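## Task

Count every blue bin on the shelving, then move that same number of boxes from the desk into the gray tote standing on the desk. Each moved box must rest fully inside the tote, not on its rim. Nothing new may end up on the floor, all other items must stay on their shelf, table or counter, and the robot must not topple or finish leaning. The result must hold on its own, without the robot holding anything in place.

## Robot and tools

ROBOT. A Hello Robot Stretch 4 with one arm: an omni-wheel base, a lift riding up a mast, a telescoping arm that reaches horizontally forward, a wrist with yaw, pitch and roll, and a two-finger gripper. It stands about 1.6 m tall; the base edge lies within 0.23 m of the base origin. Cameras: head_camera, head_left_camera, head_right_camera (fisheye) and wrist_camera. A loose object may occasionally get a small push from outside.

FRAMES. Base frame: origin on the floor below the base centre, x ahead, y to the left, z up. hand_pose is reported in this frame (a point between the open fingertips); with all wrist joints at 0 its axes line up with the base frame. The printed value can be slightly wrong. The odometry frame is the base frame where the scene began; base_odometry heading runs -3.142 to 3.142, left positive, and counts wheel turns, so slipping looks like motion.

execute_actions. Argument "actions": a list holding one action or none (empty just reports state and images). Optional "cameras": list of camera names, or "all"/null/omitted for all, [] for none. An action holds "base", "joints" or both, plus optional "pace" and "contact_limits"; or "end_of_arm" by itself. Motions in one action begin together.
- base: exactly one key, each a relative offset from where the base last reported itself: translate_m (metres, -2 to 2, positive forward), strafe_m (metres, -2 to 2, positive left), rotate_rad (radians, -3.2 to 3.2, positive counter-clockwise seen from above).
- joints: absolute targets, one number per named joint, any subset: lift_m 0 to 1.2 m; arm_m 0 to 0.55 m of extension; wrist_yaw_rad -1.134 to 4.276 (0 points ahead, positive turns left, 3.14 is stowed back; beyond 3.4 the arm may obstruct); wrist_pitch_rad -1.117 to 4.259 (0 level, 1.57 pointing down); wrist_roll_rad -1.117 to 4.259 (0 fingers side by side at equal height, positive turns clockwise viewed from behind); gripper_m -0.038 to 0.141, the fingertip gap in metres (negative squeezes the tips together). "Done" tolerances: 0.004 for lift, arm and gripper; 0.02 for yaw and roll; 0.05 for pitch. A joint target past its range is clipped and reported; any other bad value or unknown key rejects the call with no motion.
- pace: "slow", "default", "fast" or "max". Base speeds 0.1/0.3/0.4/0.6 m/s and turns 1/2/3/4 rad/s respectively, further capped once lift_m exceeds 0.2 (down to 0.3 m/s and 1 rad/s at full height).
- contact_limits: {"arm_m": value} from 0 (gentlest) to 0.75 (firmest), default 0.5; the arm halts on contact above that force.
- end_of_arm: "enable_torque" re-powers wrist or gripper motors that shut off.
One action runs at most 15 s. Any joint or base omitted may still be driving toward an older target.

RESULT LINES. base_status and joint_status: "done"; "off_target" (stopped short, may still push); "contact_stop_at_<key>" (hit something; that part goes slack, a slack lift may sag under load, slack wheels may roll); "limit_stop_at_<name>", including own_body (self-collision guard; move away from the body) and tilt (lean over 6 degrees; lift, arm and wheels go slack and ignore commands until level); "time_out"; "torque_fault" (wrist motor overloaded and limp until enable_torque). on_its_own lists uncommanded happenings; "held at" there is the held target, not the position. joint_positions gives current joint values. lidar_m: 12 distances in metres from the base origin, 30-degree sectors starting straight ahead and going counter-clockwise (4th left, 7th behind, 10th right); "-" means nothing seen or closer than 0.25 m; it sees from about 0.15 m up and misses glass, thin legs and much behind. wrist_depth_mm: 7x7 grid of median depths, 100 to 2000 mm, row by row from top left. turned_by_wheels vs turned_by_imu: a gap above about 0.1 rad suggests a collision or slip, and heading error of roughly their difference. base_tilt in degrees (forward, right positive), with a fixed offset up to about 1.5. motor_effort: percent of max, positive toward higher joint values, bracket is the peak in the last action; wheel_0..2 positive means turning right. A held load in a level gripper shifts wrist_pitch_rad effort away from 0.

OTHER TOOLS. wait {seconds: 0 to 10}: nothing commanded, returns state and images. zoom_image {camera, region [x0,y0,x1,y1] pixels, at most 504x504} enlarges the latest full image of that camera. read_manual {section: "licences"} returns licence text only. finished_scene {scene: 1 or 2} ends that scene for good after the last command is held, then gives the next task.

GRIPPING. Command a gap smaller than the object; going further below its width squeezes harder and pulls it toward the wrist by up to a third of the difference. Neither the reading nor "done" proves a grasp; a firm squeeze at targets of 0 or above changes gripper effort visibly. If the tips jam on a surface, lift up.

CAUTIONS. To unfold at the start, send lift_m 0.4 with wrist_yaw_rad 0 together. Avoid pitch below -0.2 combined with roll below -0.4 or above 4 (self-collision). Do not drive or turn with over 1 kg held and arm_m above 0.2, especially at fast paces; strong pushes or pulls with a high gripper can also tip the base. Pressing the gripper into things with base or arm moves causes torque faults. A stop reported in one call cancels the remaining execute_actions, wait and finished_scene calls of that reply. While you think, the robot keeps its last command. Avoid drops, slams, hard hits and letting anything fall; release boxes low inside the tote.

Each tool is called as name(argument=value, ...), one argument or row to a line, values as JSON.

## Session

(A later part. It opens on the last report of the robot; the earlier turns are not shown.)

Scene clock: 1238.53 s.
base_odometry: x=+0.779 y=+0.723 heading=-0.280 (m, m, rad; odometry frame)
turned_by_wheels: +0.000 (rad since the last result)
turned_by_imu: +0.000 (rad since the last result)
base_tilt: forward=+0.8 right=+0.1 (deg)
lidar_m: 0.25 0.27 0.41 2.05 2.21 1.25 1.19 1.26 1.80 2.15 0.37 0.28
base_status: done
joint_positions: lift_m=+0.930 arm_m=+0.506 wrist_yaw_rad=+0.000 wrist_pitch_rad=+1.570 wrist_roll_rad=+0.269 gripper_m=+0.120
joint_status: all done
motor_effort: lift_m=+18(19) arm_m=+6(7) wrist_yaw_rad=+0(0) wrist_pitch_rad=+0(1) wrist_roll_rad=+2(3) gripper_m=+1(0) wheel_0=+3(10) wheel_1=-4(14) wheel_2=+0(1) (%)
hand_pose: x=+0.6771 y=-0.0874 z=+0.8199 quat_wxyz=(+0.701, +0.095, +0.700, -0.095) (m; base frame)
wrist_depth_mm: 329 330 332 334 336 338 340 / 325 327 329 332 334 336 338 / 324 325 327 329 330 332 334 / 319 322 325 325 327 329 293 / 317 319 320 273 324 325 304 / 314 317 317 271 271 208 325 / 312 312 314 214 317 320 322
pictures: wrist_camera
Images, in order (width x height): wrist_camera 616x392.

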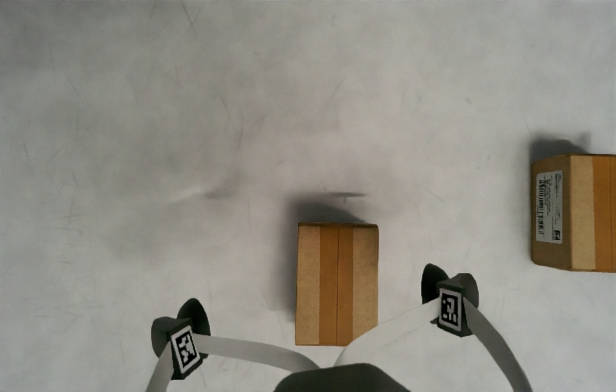

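execute_actions(
  actions=[
    {"base": {"strafe_m": -0.02}, "joints": {"lift_m": 0.86}},
  ],
  cameras=["wrist_camera"],
)

Scene clock: 1247.50 s.
base_odometry: x=+0.774 y=+0.703 heading=-0.281 (m, m, rad; odometry frame)
turned_by_wheels: +0.000 (rad since the last result)
turned_by_imu: +0.000 (rad since the last result)
base_tilt: forward=+0.8 right=+0.2 (deg)
lidar_m: 0.25 0.29 0.42 2.07 2.23 1.25 1.17 1.26 1.79 2.13 0.36 0.25
base_status: done
joint_positions: lift_m=+0.860 arm_m=+0.506 wrist_yaw_rad=+0.000 wrist_pitch_rad=+1.570 wrist_roll_rad=+0.269 gripper_m=+0.120
joint_status: all done
motor_effort: lift_m=+18(21) arm_m=+6(6) wrist_yaw_rad=+0(0) wrist_pitch_rad=+0(1) wrist_roll_rad=+4(3) gripper_m=+1(2) wheel_0=+1(13) wheel_1=-4(11) wheel_2=+0(0) (%)
hand_pose: x=+0.6771 y=-0.0874 z=+0.7499 quat_wxyz=(+0.701, +0.095, +0.700, -0.095) (m; base frame)
wrist_depth_mm: 258 260 262 263 264 266 267 / 255 257 259 262 262 263 264 / 254 255 256 258 258 262 262 / 251 252 254 256 257 258 259 / 249 251 251 204 254 256 257 / 247 248 250 202 204 208 255 / 245 246 247 179 249 251 253
pictures: wrist_camera
Images, in order (width x height): wrist_camera 616x392.

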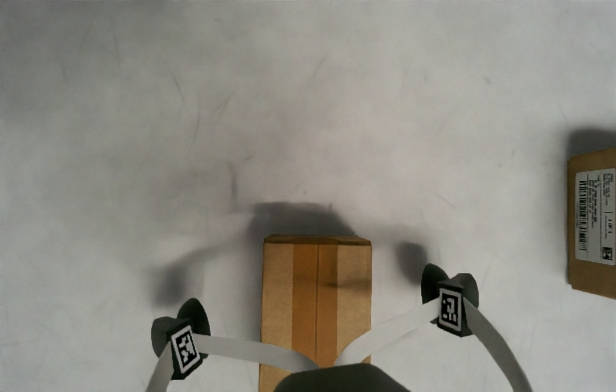

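execute_actions(
  actions=[
    {"joints": {"gripper_m": 0.03}},
  ],
  cameras=[],
)

execute_actions(
  actions=[
    {"joints": {"lift_m": 1.08}},
  ],
  cameras=["wrist_camera"],
)

Scene clock: 1258.73 s.
base_odometry: x=+0.774 y=+0.703 heading=-0.281 (m, m, rad; odometry frame)
turned_by_wheels: +0.000 (rad since the last result)
turned_by_imu: +0.000 (rad since the last result)
base_tilt: forward=+0.8 right=+0.1 (deg)
lidar_m: 0.25 0.25 0.40 2.06 2.23 1.21 1.19 1.26 1.82 2.11 0.37 0.26
base_status: not commanded
joint_positions: lift_m=+0.860 arm_m=+0.506 wrist_yaw_rad=+0.000 wrist_pitch_rad=+1.570 wrist_roll_rad=+0.269 gripper_m=+0.030
joint_status: all done
motor_effort: lift_m=+19(18) arm_m=+5(6) wrist_yaw_rad=+0(1) wrist_pitch_rad=+1(0) wrist_roll_rad=+1(2) gripper_m=-15(15) wheel_0=+1(1) wheel_1=-4(4) wheel_2=+0(0) (%)
hand_pose: x=+0.6771 y=-0.0874 z=+0.7499 quat_wxyz=(+0.701, +0.095, +0.700, -0.095) (m; base frame)
wrist_depth_mm: 258 259 262 262 264 265 266 / 255 256 258 260 262 264 265 / 253 254 255 256 258 260 262 / 251 253 253 255 256 258 258 / 248 250 252 195 255 256 255 / 247 248 249 192 193 254 254 / 245 245 180 190 249 251 252
pictures: none
No camera images: the call's "cameras" was empty. Leave "cameras" out to get every camera's image.

Scene clock: 1260.73 s.
base_odometry: x=+0.774 y=+0.703 heading=-0.281 (m, m, rad; odometry frame)
turned_by_wheels: +0.000 (rad since the last result)
turned_by_imu: +0.000 (rad since the last result)
base_tilt: forward=+0.8 right=+0.1 (deg)
lidar_m: 0.27 0.27 0.43 2.11 2.24 1.24 1.19 1.27 1.80 2.13 0.37 0.27
base_status: not commanded
joint_positions: lift_m=+1.080 arm_m=+0.506 wrist_yaw_rad=+0.000 wrist_pitch_rad=+1.570 wrist_roll_rad=+0.269 gripper_m=+0.030
joint_status: all done
motor_effort: lift_m=+24(24) arm_m=+6(6) wrist_yaw_rad=+0(0) wrist_pitch_rad=+2(1) wrist_roll_rad=+4(3) gripper_m=-15(13) wheel_0=+1(1) wheel_1=-4(3) wheel_2=+0(0) (%)
hand_pose: x=+0.6771 y=-0.0874 z=+0.9695 quat_wxyz=(+0.701, +0.095, +0.700, -0.095) (m; base frame)
wrist_depth_mm: 484 484 484 488 492 496 496 / 477 477 480 484 484 488 492 / 473 477 477 480 480 484 488 / 469 469 473 473 477 436 484 / 462 462 469 195 477 469 477 / 459 462 462 193 192 473 477 / 455 459 180 190 466 462 469
pictures: wrist_camera
Images, in order (width x height): wrist_camera 616x392.

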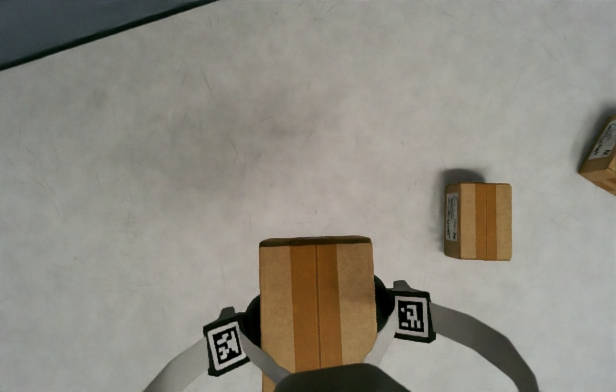

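Box 4 is held. I'll take it to the tote and set it on top of the first layer, which keeps it below the rim.

execute_actions(
  actions=[
    {"base": {"strafe_m": 0.396}, "joints": {"arm_m": 0.312, "wrist_roll_rad": 0.0}},
  ],
  cameras=["wrist_camera"],
)

Scene clock: 1276.90 s.
base_odometry: x=+0.883 y=+1.084 heading=-0.280 (m, m, rad; odometry frame)
turned_by_wheels: +0.000 (rad since the last result)
turned_by_imu: +0.001 (rad since the last result)
base_tilt: forward=+0.7 right=+0.1 (deg)
lidar_m: 0.27 0.30 0.47 1.68 1.83 1.22 1.18 1.22 1.78 0.98 0.39 0.29
base_status: done
joint_positions: lift_m=+1.080 arm_m=+0.313 wrist_yaw_rad=+0.000 wrist_pitch_rad=+1.570 wrist_roll_rad=+0.001 gripper_m=+0.030
joint_status: all done
motor_effort: lift_m=+23(24) arm_m=-6(6) wrist_yaw_rad=+0(0) wrist_pitch_rad=+1(1) wrist_roll_rad=-3(1) gripper_m=-11(16) wheel_0=-1(13) wheel_1=+4(15) wheel_2=+0(2) (%)
hand_pose: x=+0.4841 y=-0.0874 z=+0.9695 quat_wxyz=(+0.707, +0.000, +0.707, +0.000) (m; base frame)
wrist_depth_mm: 480 484 484 488 492 492 496 / 477 477 484 484 484 488 492 / 473 477 477 477 480 484 484 / 469 399 466 473 399 480 480 / 466 402 418 195 355 477 477 / 459 404 415 193 192 469 473 / 455 347 180 190 349 466 473
pictures: wrist_camera
Images, in order (width x height): wrist_camera 616x392.

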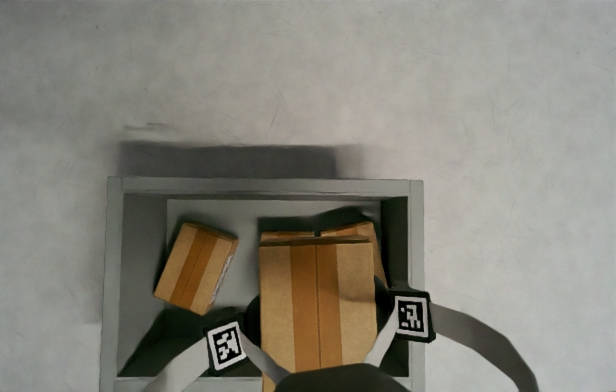

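execute_actions(
  actions=[
    {"joints": {"arm_m": 0.293}},
  ],
  cameras=[],
)

execute_actions(
  actions=[
    {"joints": {"lift_m": 0.925}},
  ],
  cameras=["wrist_camera"],
)

Scene clock: 1293.37 s.
base_odometry: x=+0.883 y=+1.084 heading=-0.280 (m, m, rad; odometry frame)
turned_by_wheels: +0.000 (rad since the last result)
turned_by_imu: +0.000 (rad since the last result)
base_tilt: forward=+0.8 right=+0.2 (deg)
lidar_m: 0.25 0.29 0.45 1.68 1.83 1.23 1.17 1.25 1.79 0.98 0.39 0.29
base_status: not commanded
joint_positions: lift_m=+1.080 arm_m=+0.294 wrist_yaw_rad=+0.000 wrist_pitch_rad=+1.570 wrist_roll_rad=+0.001 gripper_m=+0.030
joint_status: all done
motor_effort: lift_m=+23(23) arm_m=-6(7) wrist_yaw_rad=+0(0) wrist_pitch_rad=-1(1) wrist_roll_rad=-1(2) gripper_m=-15(16) wheel_0=-1(1) wheel_1=+4(4) wheel_2=+0(0) (%)
hand_pose: x=+0.4651 y=-0.0874 z=+0.9695 quat_wxyz=(+0.707, +0.000, +0.707, +0.000) (m; base frame)
wrist_depth_mm: 480 484 484 488 496 492 496 / 477 477 480 488 488 488 492 / 473 477 477 480 484 484 488 / 469 377 469 455 445 480 484 / 466 410 418 195 389 477 477 / 462 407 424 192 192 469 473 / 455 351 180 190 349 466 469
pictures: none
No camera images: the call's "cameras" was empty. Leave "cameras" out to get every camera's image.

Scene clock: 1295.10 s.
base_odometry: x=+0.883 y=+1.084 heading=-0.280 (m, m, rad; odometry frame)
turned_by_wheels: +0.000 (rad since the last result)
turned_by_imu: +0.000 (rad since the last result)
base_tilt: forward=+0.8 right=+0.2 (deg)
lidar_m: 0.27 0.31 0.44 1.70 1.83 1.22 1.18 1.24 1.80 0.97 0.41 0.29
base_status: not commanded
joint_positions: lift_m=+0.925 arm_m=+0.294 wrist_yaw_rad=+0.000 wrist_pitch_rad=+1.570 wrist_roll_rad=+0.001 gripper_m=+0.030
joint_status: all done
motor_effort: lift_m=+18(22) arm_m=-6(6) wrist_yaw_rad=+0(0) wrist_pitch_rad=+1(2) wrist_roll_rad=-2(2) gripper_m=-12(16) wheel_0=-1(1) wheel_1=+4(4) wheel_2=+0(0) (%)
hand_pose: x=+0.4651 y=-0.0874 z=+0.8149 quat_wxyz=(+0.707, +0.000, +0.707, +0.000) (m; base frame)
wrist_depth_mm: 325 327 327 330 330 334 334 / 320 322 325 327 329 330 330 / 201 201 202 203 204 205 327 / 247 314 315 319 309 218 324 / 248 263 301 195 266 217 324 / 248 260 309 192 192 200 319 / 249 306 180 190 282 201 319
pictures: wrist_camera
Images, in order (width x height): wrist_camera 616x392.

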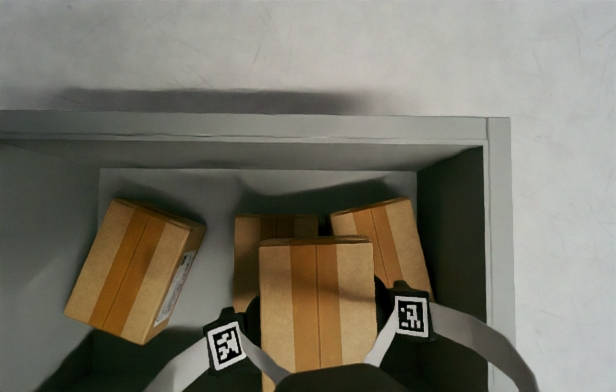

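The box is sitting just above the join between two lower boxes. I'll set it down gently.

execute_actions(
  actions=[
    {"joints": {"lift_m": 0.913}},
  ],
  cameras=[],
)

execute_actions(
  actions=[
    {"joints": {"gripper_m": 0.085}},
  ],
  cameras=[],
)

execute_actions(
  actions=[
    {"joints": {"lift_m": 1.08}},
  ],
  cameras=["wrist_camera"],
)

Scene clock: 1306.87 s.
base_odometry: x=+0.883 y=+1.084 heading=-0.280 (m, m, rad; odometry frame)
turned_by_wheels: +0.000 (rad since the last result)
turned_by_imu: +0.000 (rad since the last result)
base_tilt: forward=+0.8 right=+0.3 (deg)
lidar_m: 0.28 0.30 0.43 1.68 1.84 1.22 1.16 1.25 1.77 0.95 0.39 0.30
base_status: not commanded
joint_positions: lift_m=+0.913 arm_m=+0.294 wrist_yaw_rad=+0.000 wrist_pitch_rad=+1.570 wrist_roll_rad=+0.001 gripper_m=+0.030
joint_status: all done
motor_effort: lift_m=+19(18) arm_m=-6(6) wrist_yaw_rad=+0(0) wrist_pitch_rad=+1(0) wrist_roll_rad=-2(1) gripper_m=-13(13) wheel_0=-1(1) wheel_1=+4(4) wheel_2=+0(0) (%)
hand_pose: x=+0.4651 y=-0.0874 z=+0.8029 quat_wxyz=(+0.707, +0.000, +0.707, +0.000) (m; base frame)
wrist_depth_mm: 312 314 315 317 319 320 322 / 309 312 312 315 315 317 319 / 202 200 197 196 193 192 315 / 247 303 303 304 306 203 314 / 247 251 266 195 254 202 309 / 248 249 251 192 193 188 309 / 249 294 180 190 281 189 304
pictures: none
No camera images: the call's "cameras" was empty. Leave "cameras" out to get every camera's image.

Scene clock: 1308.23 s.
base_odometry: x=+0.883 y=+1.084 heading=-0.280 (m, m, rad; odometry frame)
turned_by_wheels: +0.000 (rad since the last result)
turned_by_imu: +0.000 (rad since the last result)
base_tilt: forward=+0.8 right=+0.3 (deg)
lidar_m: 0.29 0.31 0.44 1.69 1.83 1.23 1.18 1.25 1.75 0.97 0.38 0.29
base_status: not commanded
joint_positions: lift_m=+0.913 arm_m=+0.294 wrist_yaw_rad=+0.000 wrist_pitch_rad=+1.570 wrist_roll_rad=+0.001 gripper_m=+0.085
joint_status: all done
motor_effort: lift_m=+19(19) arm_m=-6(6) wrist_yaw_rad=+0(0) wrist_pitch_rad=+1(1) wrist_roll_rad=-1(2) gripper_m=+0(17) wheel_0=-1(1) wheel_1=+4(4) wheel_2=+0(0) (%)
hand_pose: x=+0.4651 y=-0.0874 z=+0.8029 quat_wxyz=(+0.707, +0.000, +0.707, +0.000) (m; base frame)
wrist_depth_mm: 312 315 315 317 319 320 322 / 310 312 312 314 317 317 319 / 201 199 197 195 193 193 317 / 247 301 303 306 307 203 314 / 248 251 266 204 255 202 312 / 248 249 251 202 203 189 307 / 249 294 191 200 293 187 304
pictures: none
No camera images: the call's "cameras" was empty. Leave "cameras" out to get every camera's image.

Scene clock: 1310.00 s.
base_odometry: x=+0.883 y=+1.084 heading=-0.280 (m, m, rad; odometry frame)
turned_by_wheels: +0.000 (rad since the last result)
turned_by_imu: +0.000 (rad since the last result)
base_tilt: forward=+0.7 right=+0.1 (deg)
lidar_m: 0.28 0.29 0.45 1.68 1.83 1.23 1.17 1.28 1.76 0.97 0.40 0.30
base_status: not commanded
joint_positions: lift_m=+1.080 arm_m=+0.294 wrist_yaw_rad=+0.000 wrist_pitch_rad=+1.570 wrist_roll_rad=+0.001 gripper_m=+0.085
joint_status: all done
motor_effort: lift_m=+24(24) arm_m=-6(6) wrist_yaw_rad=+0(1) wrist_pitch_rad=+1(1) wrist_roll_rad=-1(2) gripper_m=-1(2) wheel_0=-1(1) wheel_1=+4(4) wheel_2=+0(0) (%)
hand_pose: x=+0.4651 y=-0.0874 z=+0.9695 quat_wxyz=(+0.707, +0.000, +0.707, +0.000) (m; base frame)
wrist_depth_mm: 480 484 484 492 492 496 496 / 477 480 484 484 488 488 492 / 477 473 477 480 480 484 484 / 469 377 469 455 449 480 480 / 466 407 418 370 421 477 480 / 462 407 424 366 211 473 473 / 455 384 191 349 349 466 469
pictures: wrist_camera
Images, in order (width x height): wrist_camera 616x392.

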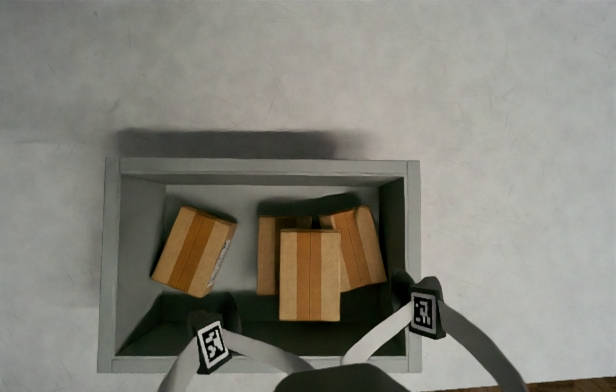

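Box 4 is resting on the first layer, below the rim. Now for the fifth and last box.

execute_actions(
  actions=[
    {"base": {"strafe_m": -0.591}, "joints": {"arm_m": 0.49, "wrist_roll_rad": 0.27, "gripper_m": 0.12, "lift_m": 0.95}},
  ],
  cameras=["wrist_camera"],
)

Scene clock: 1327.07 s.
base_odometry: x=+0.720 y=+0.516 heading=-0.281 (m, m, rad; odometry frame)
turned_by_wheels: +0.000 (rad since the last result)
turned_by_imu: -0.002 (rad since the last result)
base_tilt: forward=+0.9 right=+0.2 (deg)
lidar_m: 0.25 0.27 0.37 2.28 1.69 1.27 1.20 1.26 1.79 1.93 0.33 0.25
base_status: done
joint_positions: lift_m=+0.950 arm_m=+0.489 wrist_yaw_rad=+0.000 wrist_pitch_rad=+1.570 wrist_roll_rad=+0.269 gripper_m=+0.120
joint_status: all done
motor_effort: lift_m=+19(22) arm_m=+6(7) wrist_yaw_rad=-1(0) wrist_pitch_rad=+0(1) wrist_roll_rad=+2(5) gripper_m=-1(3) wheel_0=+2(6) wheel_1=-5(13) wheel_2=+0(0) (%)
hand_pose: x=+0.6601 y=-0.0874 z=+0.8399 quat_wxyz=(+0.701, +0.095, +0.700, -0.095) (m; base frame)
wrist_depth_mm: 349 353 353 357 357 359 362 / 347 349 351 353 355 355 357 / 343 345 347 349 351 351 329 / 342 343 343 345 347 349 300 / 338 338 342 342 345 345 320 / 332 336 338 291 291 208 343 / 332 332 334 223 338 340 342
pictures: wrist_camera
Images, in order (width x height): wrist_camera 616x392.

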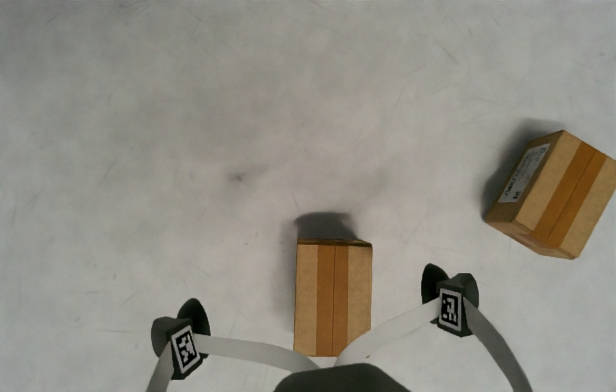

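execute_actions(
  actions=[
    {"base": {"strafe_m": -0.018}, "joints": {"arm_m": 0.478, "lift_m": 0.86}},
  ],
  cameras=["wrist_camera"],
)

Scene clock: 1335.57 s.
base_odometry: x=+0.715 y=+0.499 heading=-0.281 (m, m, rad; odometry frame)
turned_by_wheels: +0.000 (rad since the last result)
turned_by_imu: +0.000 (rad since the last result)
base_tilt: forward=+0.6 right=+0.2 (deg)
lidar_m: 0.25 0.28 0.39 2.29 1.69 1.23 1.20 1.25 1.81 1.91 0.34 0.25
base_status: done
joint_positions: lift_m=+0.860 arm_m=+0.479 wrist_yaw_rad=+0.000 wrist_pitch_rad=+1.570 wrist_roll_rad=+0.269 gripper_m=+0.120
joint_status: all done
motor_effort: lift_m=+18(15) arm_m=-6(10) wrist_yaw_rad=+0(1) wrist_pitch_rad=+0(1) wrist_roll_rad=+1(2) gripper_m=+1(1) wheel_0=+1(7) wheel_1=-5(13) wheel_2=+0(1) (%)
hand_pose: x=+0.6501 y=-0.0874 z=+0.7500 quat_wxyz=(+0.701, +0.095, +0.700, -0.095) (m; base frame)
wrist_depth_mm: 257 259 260 263 264 266 267 / 255 257 259 259 262 264 264 / 253 254 256 258 259 260 262 / 251 253 254 255 256 257 234 / 249 250 251 206 255 255 256 / 247 248 249 202 214 208 254 / 245 246 199 179 250 251 253
pictures: wrist_camera
Images, in order (width x height): wrist_camera 616x392.

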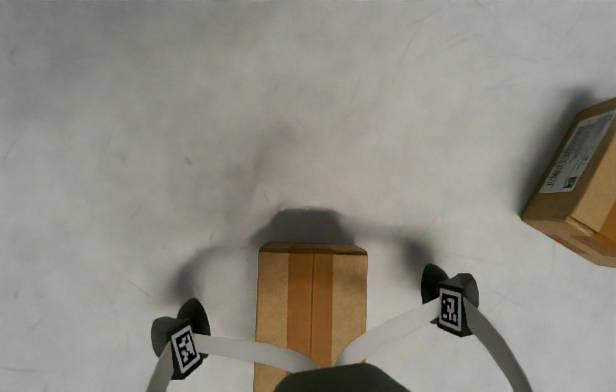

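execute_actions(
  actions=[
    {"joints": {"gripper_m": 0.03}},
  ],
  cameras=[],
)

execute_actions(
  actions=[
    {"joints": {"lift_m": 1.08}},
  ],
  cameras=["wrist_camera"],
)

Scene clock: 1344.23 s.
base_odometry: x=+0.715 y=+0.499 heading=-0.281 (m, m, rad; odometry frame)
turned_by_wheels: +0.000 (rad since the last result)
turned_by_imu: +0.000 (rad since the last result)
base_tilt: forward=+0.7 right=+0.4 (deg)
lidar_m: 0.25 0.27 0.39 2.29 1.67 1.24 1.21 1.29 1.79 1.92 0.37 0.25
base_status: not commanded
joint_positions: lift_m=+0.860 arm_m=+0.479 wrist_yaw_rad=+0.000 wrist_pitch_rad=+1.570 wrist_roll_rad=+0.269 gripper_m=+0.030
joint_status: all done
motor_effort: lift_m=+18(18) arm_m=-6(6) wrist_yaw_rad=+0(1) wrist_pitch_rad=+2(0) wrist_roll_rad=+1(2) gripper_m=-15(10) wheel_0=+1(1) wheel_1=-5(5) wheel_2=+0(0) (%)
hand_pose: x=+0.6501 y=-0.0874 z=+0.7500 quat_wxyz=(+0.701, +0.095, +0.700, -0.095) (m; base frame)
wrist_depth_mm: 258 259 260 263 264 265 266 / 255 257 258 260 262 263 265 / 254 255 255 257 259 260 260 / 251 253 253 255 256 258 234 / 249 250 252 195 255 256 256 / 247 248 249 192 193 253 254 / 245 246 180 191 249 250 253
pictures: none
No camera images: the call's "cameras" was empty. Leave "cameras" out to get every camera's image.

Scene clock: 1346.23 s.
base_odometry: x=+0.715 y=+0.499 heading=-0.281 (m, m, rad; odometry frame)
turned_by_wheels: +0.000 (rad since the last result)
turned_by_imu: +0.000 (rad since the last result)
base_tilt: forward=+0.8 right=+0.2 (deg)
lidar_m: 0.25 0.28 0.40 2.29 1.64 1.25 1.19 1.28 1.82 1.91 0.33 0.25
base_status: not commanded
joint_positions: lift_m=+1.080 arm_m=+0.479 wrist_yaw_rad=+0.000 wrist_pitch_rad=+1.570 wrist_roll_rad=+0.269 gripper_m=+0.030
joint_status: all done
motor_effort: lift_m=+24(30) arm_m=-6(6) wrist_yaw_rad=+0(1) wrist_pitch_rad=+1(1) wrist_roll_rad=+3(1) gripper_m=-14(13) wheel_0=+1(1) wheel_1=-5(5) wheel_2=+0(0) (%)
hand_pose: x=+0.6501 y=-0.0874 z=+0.9695 quat_wxyz=(+0.701, +0.095, +0.700, -0.095) (m; base frame)
wrist_depth_mm: 496 484 488 484 492 496 1255 / 477 480 480 480 488 492 1229 / 473 477 477 480 480 484 488 / 466 469 469 477 477 430 484 / 462 466 469 195 473 477 477 / 462 462 462 192 193 469 473 / 455 455 180 191 466 466 469
pictures: wrist_camera
Images, in order (width x height): wrist_camera 616x392.

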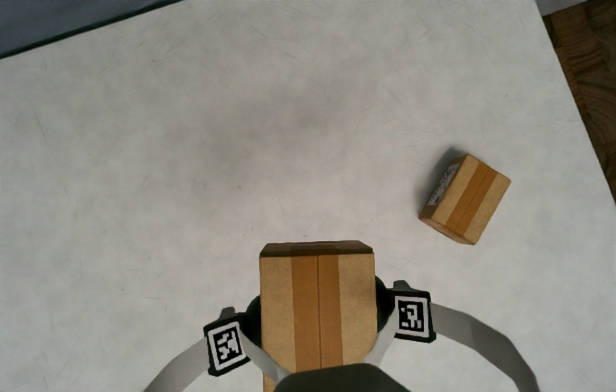

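Box 5 is held. I'll take it to the tote and place it on the other side of the first layer.

execute_actions(
  actions=[
    {"base": {"strafe_m": 0.70}, "joints": {"arm_m": 0.294, "wrist_roll_rad": 0.0}},
  ],
  cameras=["wrist_camera"],
)

Scene clock: 1363.40 s.
base_odometry: x=+0.909 y=+1.171 heading=-0.281 (m, m, rad; odometry frame)
turned_by_wheels: +0.000 (rad since the last result)
turned_by_imu: +0.002 (rad since the last result)
base_tilt: forward=+0.7 right=+0.2 (deg)
lidar_m: 0.28 0.31 0.44 1.59 1.75 1.23 1.17 1.24 1.75 0.98 0.39 0.30
base_status: done
joint_positions: lift_m=+1.080 arm_m=+0.295 wrist_yaw_rad=+0.000 wrist_pitch_rad=+1.570 wrist_roll_rad=+0.001 gripper_m=+0.030
joint_status: all done
motor_effort: lift_m=+23(25) arm_m=-6(4) wrist_yaw_rad=+0(1) wrist_pitch_rad=+1(1) wrist_roll_rad=-1(2) gripper_m=-15(13) wheel_0=-1(10) wheel_1=+4(11) wheel_2=+0(1) (%)
hand_pose: x=+0.4661 y=-0.0874 z=+0.9695 quat_wxyz=(+0.707, +0.000, +0.707, +0.000) (m; base frame)
wrist_depth_mm: 480 484 484 488 492 492 496 / 480 480 484 484 488 492 492 / 473 473 477 480 480 484 484 / 466 469 445 473 433 418 480 / 466 466 418 195 373 413 477 / 462 462 370 191 192 362 473 / 455 455 180 191 353 355 473
pictures: wrist_camera
Images, in order (width x height): wrist_camera 616x392.

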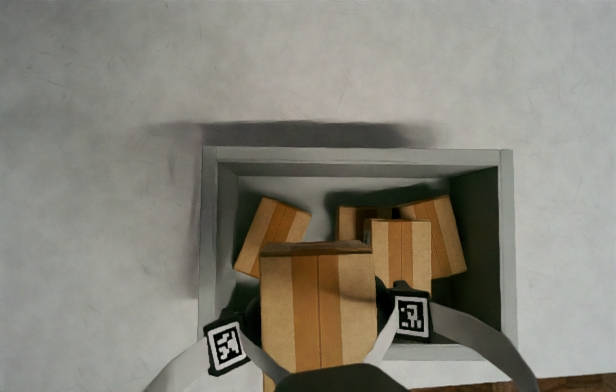

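execute_actions(
  actions=[
    {"joints": {"lift_m": 0.925}},
  ],
  cameras=["wrist_camera"],
)

Scene clock: 1372.70 s.
base_odometry: x=+0.909 y=+1.171 heading=-0.281 (m, m, rad; odometry frame)
turned_by_wheels: +0.000 (rad since the last result)
turned_by_imu: +0.000 (rad since the last result)
base_tilt: forward=+0.8 right=+0.2 (deg)
lidar_m: 0.28 0.32 0.44 1.59 1.73 1.23 1.17 1.23 1.77 1.02 0.40 0.30
base_status: not commanded
joint_positions: lift_m=+0.925 arm_m=+0.295 wrist_yaw_rad=+0.000 wrist_pitch_rad=+1.570 wrist_roll_rad=+0.001 gripper_m=+0.030
joint_status: all done
motor_effort: lift_m=+19(22) arm_m=-6(6) wrist_yaw_rad=+0(0) wrist_pitch_rad=+1(0) wrist_roll_rad=-1(0) gripper_m=-13(13) wheel_0=-1(1) wheel_1=+4(4) wheel_2=+0(0) (%)
hand_pose: x=+0.4661 y=-0.0874 z=+0.8149 quat_wxyz=(+0.707, +0.000, +0.707, +0.000) (m; base frame)
wrist_depth_mm: 324 327 329 329 332 334 336 / 322 324 325 325 327 330 332 / 319 224 252 250 248 245 245 / 315 224 278 319 319 274 270 / 312 225 265 196 242 217 268 / 310 207 262 191 193 216 267 / 307 194 180 191 228 213 263
pictures: wrist_camera
Images, in order (width x height): wrist_camera 616x392.

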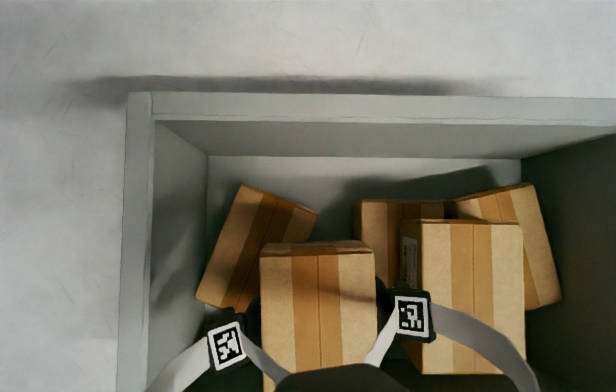

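On closer look, here the box would rest on only one neighbour and could tip. It's better to turn it lengthwise so it bridges box 1 and box 3. I'll raise it slightly, rotate it, and lower it again.

execute_actions(
  actions=[
    {"joints": {"lift_m": 1.0, "wrist_roll_rad": 1.57}},
  ],
  cameras=[],
)

execute_actions(
  actions=[
    {"joints": {"lift_m": 0.93}},
  ],
  cameras=["wrist_camera"],
)

Scene clock: 1410.27 s.
base_odometry: x=+0.909 y=+1.171 heading=-0.281 (m, m, rad; odometry frame)
turned_by_wheels: +0.000 (rad since the last result)
turned_by_imu: +0.000 (rad since the last result)
base_tilt: forward=+0.7 right=+0.2 (deg)
lidar_m: 0.28 0.29 0.43 1.60 1.75 1.22 1.16 1.24 1.76 1.02 0.40 0.30
base_status: not commanded
joint_positions: lift_m=+1.000 arm_m=+0.295 wrist_yaw_rad=+0.000 wrist_pitch_rad=+1.570 wrist_roll_rad=+1.569 gripper_m=+0.030
joint_status: all done
motor_effort: lift_m=+24(24) arm_m=-5(6) wrist_yaw_rad=+0(0) wrist_pitch_rad=+0(1) wrist_roll_rad=+3(6) gripper_m=-12(12) wheel_0=-1(1) wheel_1=+4(4) wheel_2=+0(0) (%)
hand_pose: x=+0.4661 y=-0.0874 z=+0.8895 quat_wxyz=(+0.501, +0.500, +0.500, -0.499) (m; base frame)
wrist_depth_mm: 399 402 404 407 410 1182 1182 / 397 399 342 347 322 1160 1160 / 392 394 347 296 377 1138 1160 / 389 389 347 293 375 917 1138 / 384 384 384 196 315 904 1138 / 382 382 334 191 192 891 1118 / 377 377 180 191 271 387 1098
pictures: none
No camera images: the call's "cameras" was empty. Leave "cameras" out to get every camera's image.

Scene clock: 1411.53 s.
base_odometry: x=+0.909 y=+1.171 heading=-0.281 (m, m, rad; odometry frame)
turned_by_wheels: +0.000 (rad since the last result)
turned_by_imu: +0.000 (rad since the last result)
base_tilt: forward=+0.8 right=+0.3 (deg)
lidar_m: 0.29 0.31 0.43 1.60 1.72 1.22 1.18 1.23 1.79 1.00 0.40 0.29
base_status: not commanded
joint_positions: lift_m=+0.930 arm_m=+0.295 wrist_yaw_rad=+0.000 wrist_pitch_rad=+1.570 wrist_roll_rad=+1.569 gripper_m=+0.030
joint_status: all done
motor_effort: lift_m=+19(19) arm_m=-5(6) wrist_yaw_rad=+0(0) wrist_pitch_rad=+0(1) wrist_roll_rad=+3(4) gripper_m=-12(15) wheel_0=-1(1) wheel_1=+4(4) wheel_2=+0(0) (%)
hand_pose: x=+0.4661 y=-0.0874 z=+0.8199 quat_wxyz=(+0.501, +0.500, +0.500, -0.499) (m; base frame)
wrist_depth_mm: 329 222 247 247 231 1098 1098 / 325 232 300 278 282 1078 1098 / 324 233 276 225 227 336 1078 / 319 216 276 224 227 330 842 / 317 216 317 195 244 327 842 / 314 218 312 191 192 324 831 / 310 203 180 191 210 202 1042
pictures: wrist_camera
Images, in order (width x height): wrist_camera 616x392.

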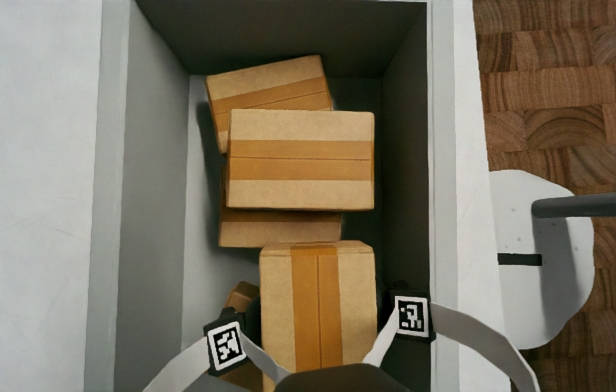

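execute_actions(
  actions=[
    {"joints": {"arm_m": 0.32}},
  ],
  cameras=["wrist_camera"],
)

Scene clock: 1429.87 s.
base_odometry: x=+0.909 y=+1.171 heading=-0.281 (m, m, rad; odometry frame)
turned_by_wheels: +0.000 (rad since the last result)
turned_by_imu: +0.000 (rad since the last result)
base_tilt: forward=+0.7 right=+0.0 (deg)
lidar_m: 0.28 0.29 0.49 1.58 1.72 1.23 1.16 1.26 1.77 1.00 0.41 0.29
base_status: not commanded
joint_positions: lift_m=+0.930 arm_m=+0.319 wrist_yaw_rad=+0.000 wrist_pitch_rad=+1.570 wrist_roll_rad=+1.569 gripper_m=+0.030
joint_status: all done
motor_effort: lift_m=+19(19) arm_m=+6(5) wrist_yaw_rad=-1(0) wrist_pitch_rad=+2(0) wrist_roll_rad=+2(3) gripper_m=-13(14) wheel_0=-1(1) wheel_1=+4(4) wheel_2=+0(0) (%)
hand_pose: x=+0.4901 y=-0.0874 z=+0.8199 quat_wxyz=(+0.501, +0.500, +0.500, -0.499) (m; base frame)
wrist_depth_mm: 330 330 253 252 251 246 1098 / 327 327 278 279 304 246 1078 / 322 325 294 225 227 225 1078 / 320 320 298 224 265 224 842 / 319 317 317 195 291 224 842 / 314 314 264 191 193 206 842 / 310 198 180 191 276 202 1025
pictures: wrist_camera
Images, in order (width x height): wrist_camera 616x392.

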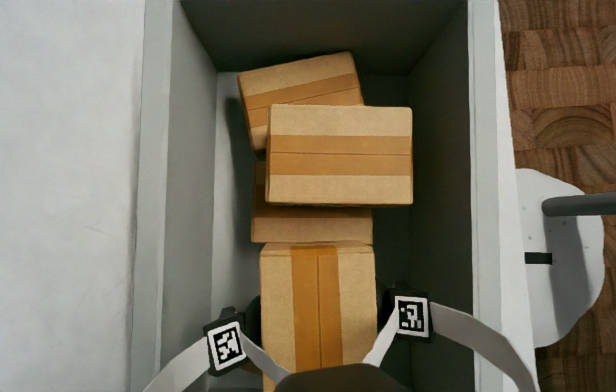

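The box is now centred front to back. I'll set it down and release.

execute_actions(
  actions=[
    {"joints": {"lift_m": 0.913}},
  ],
  cameras=[],
)

execute_actions(
  actions=[
    {"joints": {"gripper_m": 0.085}},
  ],
  cameras=[],
)

execute_actions(
  actions=[
    {"joints": {"lift_m": 1.1}},
  ],
  cameras=["wrist_camera"],
)

Scene clock: 1439.27 s.
base_odometry: x=+0.909 y=+1.171 heading=-0.281 (m, m, rad; odometry frame)
turned_by_wheels: +0.000 (rad since the last result)
turned_by_imu: +0.000 (rad since the last result)
base_tilt: forward=+0.7 right=+0.2 (deg)
lidar_m: 0.27 0.31 0.47 1.57 1.75 1.23 1.17 1.22 1.76 1.01 0.39 0.28
base_status: not commanded
joint_positions: lift_m=+0.913 arm_m=+0.319 wrist_yaw_rad=+0.000 wrist_pitch_rad=+1.570 wrist_roll_rad=+1.569 gripper_m=+0.030
joint_status: all done
motor_effort: lift_m=+18(18) arm_m=+6(6) wrist_yaw_rad=+0(0) wrist_pitch_rad=-1(0) wrist_roll_rad=+1(3) gripper_m=-15(14) wheel_0=-1(1) wheel_1=+5(4) wheel_2=+0(0) (%)
hand_pose: x=+0.4901 y=-0.0874 z=+0.8029 quat_wxyz=(+0.501, +0.500, +0.500, -0.499) (m; base frame)
wrist_depth_mm: 312 207 253 252 250 211 1078 / 309 208 259 260 297 209 1060 / 306 208 294 208 209 209 1060 / 304 210 298 207 212 208 831 / 300 211 301 195 291 208 831 / 297 193 264 192 192 189 820 / 296 182 180 190 276 192 1008
pictures: none
No camera images: the call's "cameras" was empty. Leave "cameras" out to get every camera's image.

Scene clock: 1440.63 s.
base_odometry: x=+0.909 y=+1.171 heading=-0.281 (m, m, rad; odometry frame)
turned_by_wheels: +0.000 (rad since the last result)
turned_by_imu: +0.000 (rad since the last result)
base_tilt: forward=+0.8 right=+0.3 (deg)
lidar_m: 0.28 0.31 0.44 1.60 1.72 1.22 1.16 1.26 1.78 0.99 0.41 0.30
base_status: not commanded
joint_positions: lift_m=+0.913 arm_m=+0.319 wrist_yaw_rad=+0.000 wrist_pitch_rad=+1.570 wrist_roll_rad=+1.569 gripper_m=+0.085
joint_status: all done
motor_effort: lift_m=+18(19) arm_m=+6(6) wrist_yaw_rad=+0(0) wrist_pitch_rad=+2(0) wrist_roll_rad=+2(3) gripper_m=-1(11) wheel_0=-1(1) wheel_1=+4(4) wheel_2=+0(0) (%)
hand_pose: x=+0.4901 y=-0.0874 z=+0.8029 quat_wxyz=(+0.501, +0.500, +0.500, -0.499) (m; base frame)
wrist_depth_mm: 312 206 253 253 251 211 1078 / 309 208 260 262 297 210 1060 / 306 208 294 208 210 209 1060 / 303 209 296 208 212 208 831 / 301 210 300 204 291 208 820 / 297 193 250 202 202 193 820 / 296 193 191 199 289 193 1025
pictures: none
No camera images: the call's "cameras" was empty. Leave "cameras" out to get every camera's image.

Scene clock: 1442.50 s.
base_odometry: x=+0.909 y=+1.171 heading=-0.281 (m, m, rad; odometry frame)
turned_by_wheels: +0.000 (rad since the last result)
turned_by_imu: +0.000 (rad since the last result)
base_tilt: forward=+0.8 right=+0.3 (deg)
lidar_m: 0.28 0.31 0.44 1.58 1.71 1.20 1.18 1.24 1.77 1.01 0.42 0.30
base_status: not commanded
joint_positions: lift_m=+1.100 arm_m=+0.319 wrist_yaw_rad=+0.000 wrist_pitch_rad=+1.570 wrist_roll_rad=+1.569 gripper_m=+0.085
joint_status: all done
motor_effort: lift_m=+24(24) arm_m=+6(6) wrist_yaw_rad=+0(0) wrist_pitch_rad=+2(1) wrist_roll_rad=+1(2) gripper_m=-3(1) wheel_0=-1(1) wheel_1=+4(4) wheel_2=+0(0) (%)
hand_pose: x=+0.4901 y=-0.0874 z=+0.9895 quat_wxyz=(+0.501, +0.500, +0.500, -0.499) (m; base frame)
wrist_depth_mm: 504 504 508 508 517 1281 1281 / 496 500 500 424 512 1255 1255 / 492 496 492 445 500 1229 1229 / 484 492 488 394 424 1025 1229 / 480 484 484 389 488 1008 1255 / 477 480 480 387 211 991 1205 / 473 477 191 366 368 488 1205
pictures: wrist_camera
Images, in order (width x height): wrist_camera 616x392.

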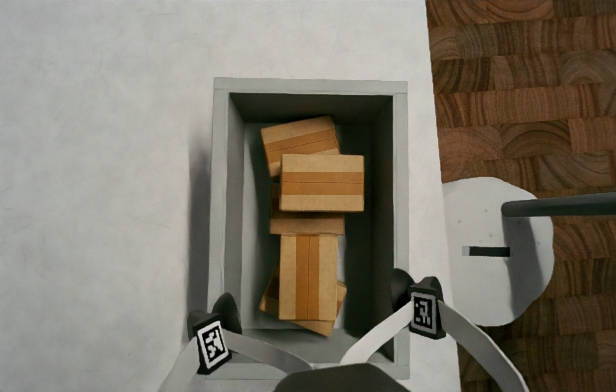

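execute_actions(
  actions=[],
)

Scene clock: 1480.40 s.
base_odometry: x=+0.909 y=+1.171 heading=-0.281 (m, m, rad; odometry frame)
turned_by_wheels: +0.000 (rad since the last result)
turned_by_imu: +0.000 (rad since the last result)
base_tilt: forward=+0.7 right=+0.2 (deg)
lidar_m: 0.28 0.31 0.41 1.59 1.74 1.24 1.17 1.22 1.77 1.01 0.41 0.30
base_status: not commanded
joint_positions: lift_m=+1.100 arm_m=+0.319 wrist_yaw_rad=+0.000 wrist_pitch_rad=+1.570 wrist_roll_rad=+1.569 gripper_m=+0.085
joint_status: all done
motor_effort: lift_m=+24(24) arm_m=+6(6) wrist_yaw_rad=+0(0) wrist_pitch_rad=+1(1) wrist_roll_rad=+1(2) gripper_m=-1(1) wheel_0=-1(1) wheel_1=+4(4) wheel_2=+0(0) (%)
hand_pose: x=+0.4901 y=-0.0874 z=+0.9895 quat_wxyz=(+0.501, +0.500, +0.500, -0.499) (m; base frame)
wrist_depth_mm: 504 508 508 512 517 1281 1255 / 496 500 504 424 508 1255 1255 / 492 496 496 449 504 1255 1255 / 484 492 492 394 424 1025 1255 / 480 484 484 392 488 1008 1229 / 477 480 480 387 211 991 1205 / 473 477 191 366 368 488 1182
pictures: head_camera, head_left_camera, head_right_camera, wrist_camera
Images, in order (width x height): head_camera 420x560, head_left_camera 420x672, head_right_camera 420x672, wrist_camera 616x392.

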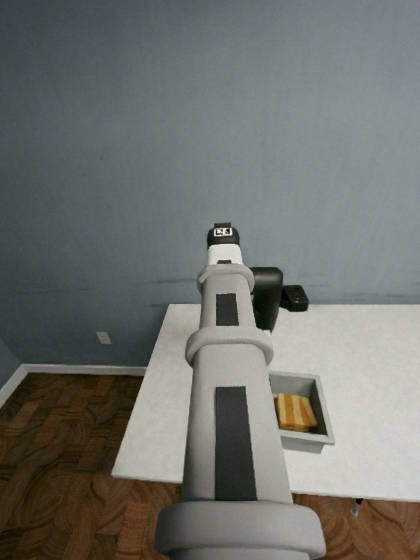

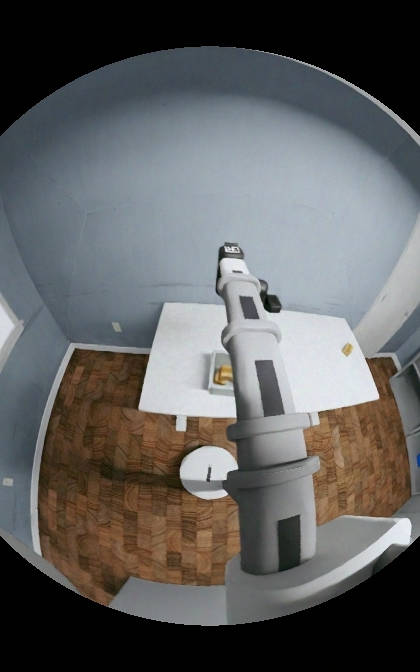

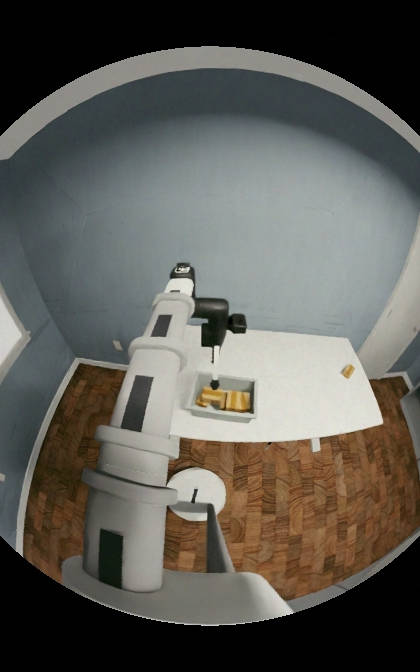

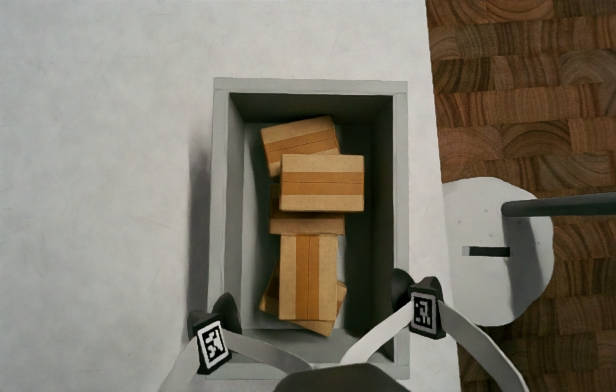

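execute_actions(
  actions=[
    {"joints": {"arm_m": 0.0}},
  ],
  cameras=["head_camera"],
)

Scene clock: 1488.50 s.
base_odometry: x=+0.909 y=+1.171 heading=-0.281 (m, m, rad; odometry frame)
turned_by_wheels: +0.000 (rad since the last result)
turned_by_imu: +0.000 (rad since the last result)
base_tilt: forward=+0.7 right=+0.1 (deg)
lidar_m: 0.29 0.33 0.46 1.61 1.73 1.23 1.18 1.24 1.79 0.99 0.41 0.30
base_status: not commanded
joint_positions: lift_m=+1.100 arm_m=+0.001 wrist_yaw_rad=+0.000 wrist_pitch_rad=+1.570 wrist_roll_rad=+1.570 gripper_m=+0.085
joint_status: all done
motor_effort: lift_m=+24(24) arm_m=-6(6) wrist_yaw_rad=+0(1) wrist_pitch_rad=+1(1) wrist_roll_rad=+1(2) gripper_m=-1(1) wheel_0=-1(1) wheel_1=+4(4) wheel_2=+0(0) (%)
hand_pose: x=+0.1721 y=-0.0874 z=+0.9895 quat_wxyz=(+0.500, +0.500, +0.500, -0.500) (m; base frame)
wrist_depth_mm: 500 504 1255 1255 1255 1281 1281 / 500 500 1255 1229 1255 1255 1255 / 413 496 1229 1229 1229 1255 1255 / 387 488 1205 1229 1229 1229 1229 / 387 484 1205 1008 1008 1229 1205 / 387 480 484 1182 211 1205 1229 / 407 477 191 1182 1182 1182 1205
pictures: head_camera
Images, in order (width x height): head_camera 420x560.

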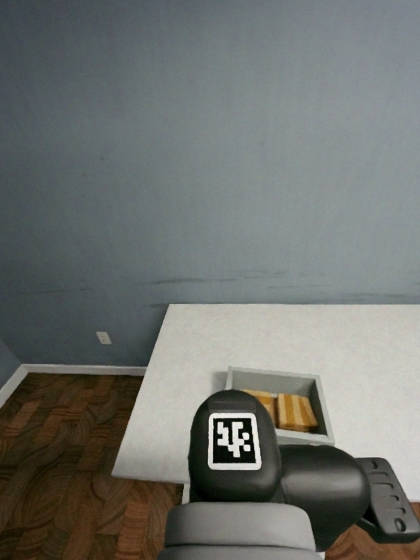

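finished_scene(
  scene=1,
)

The scene is finished: the task was done.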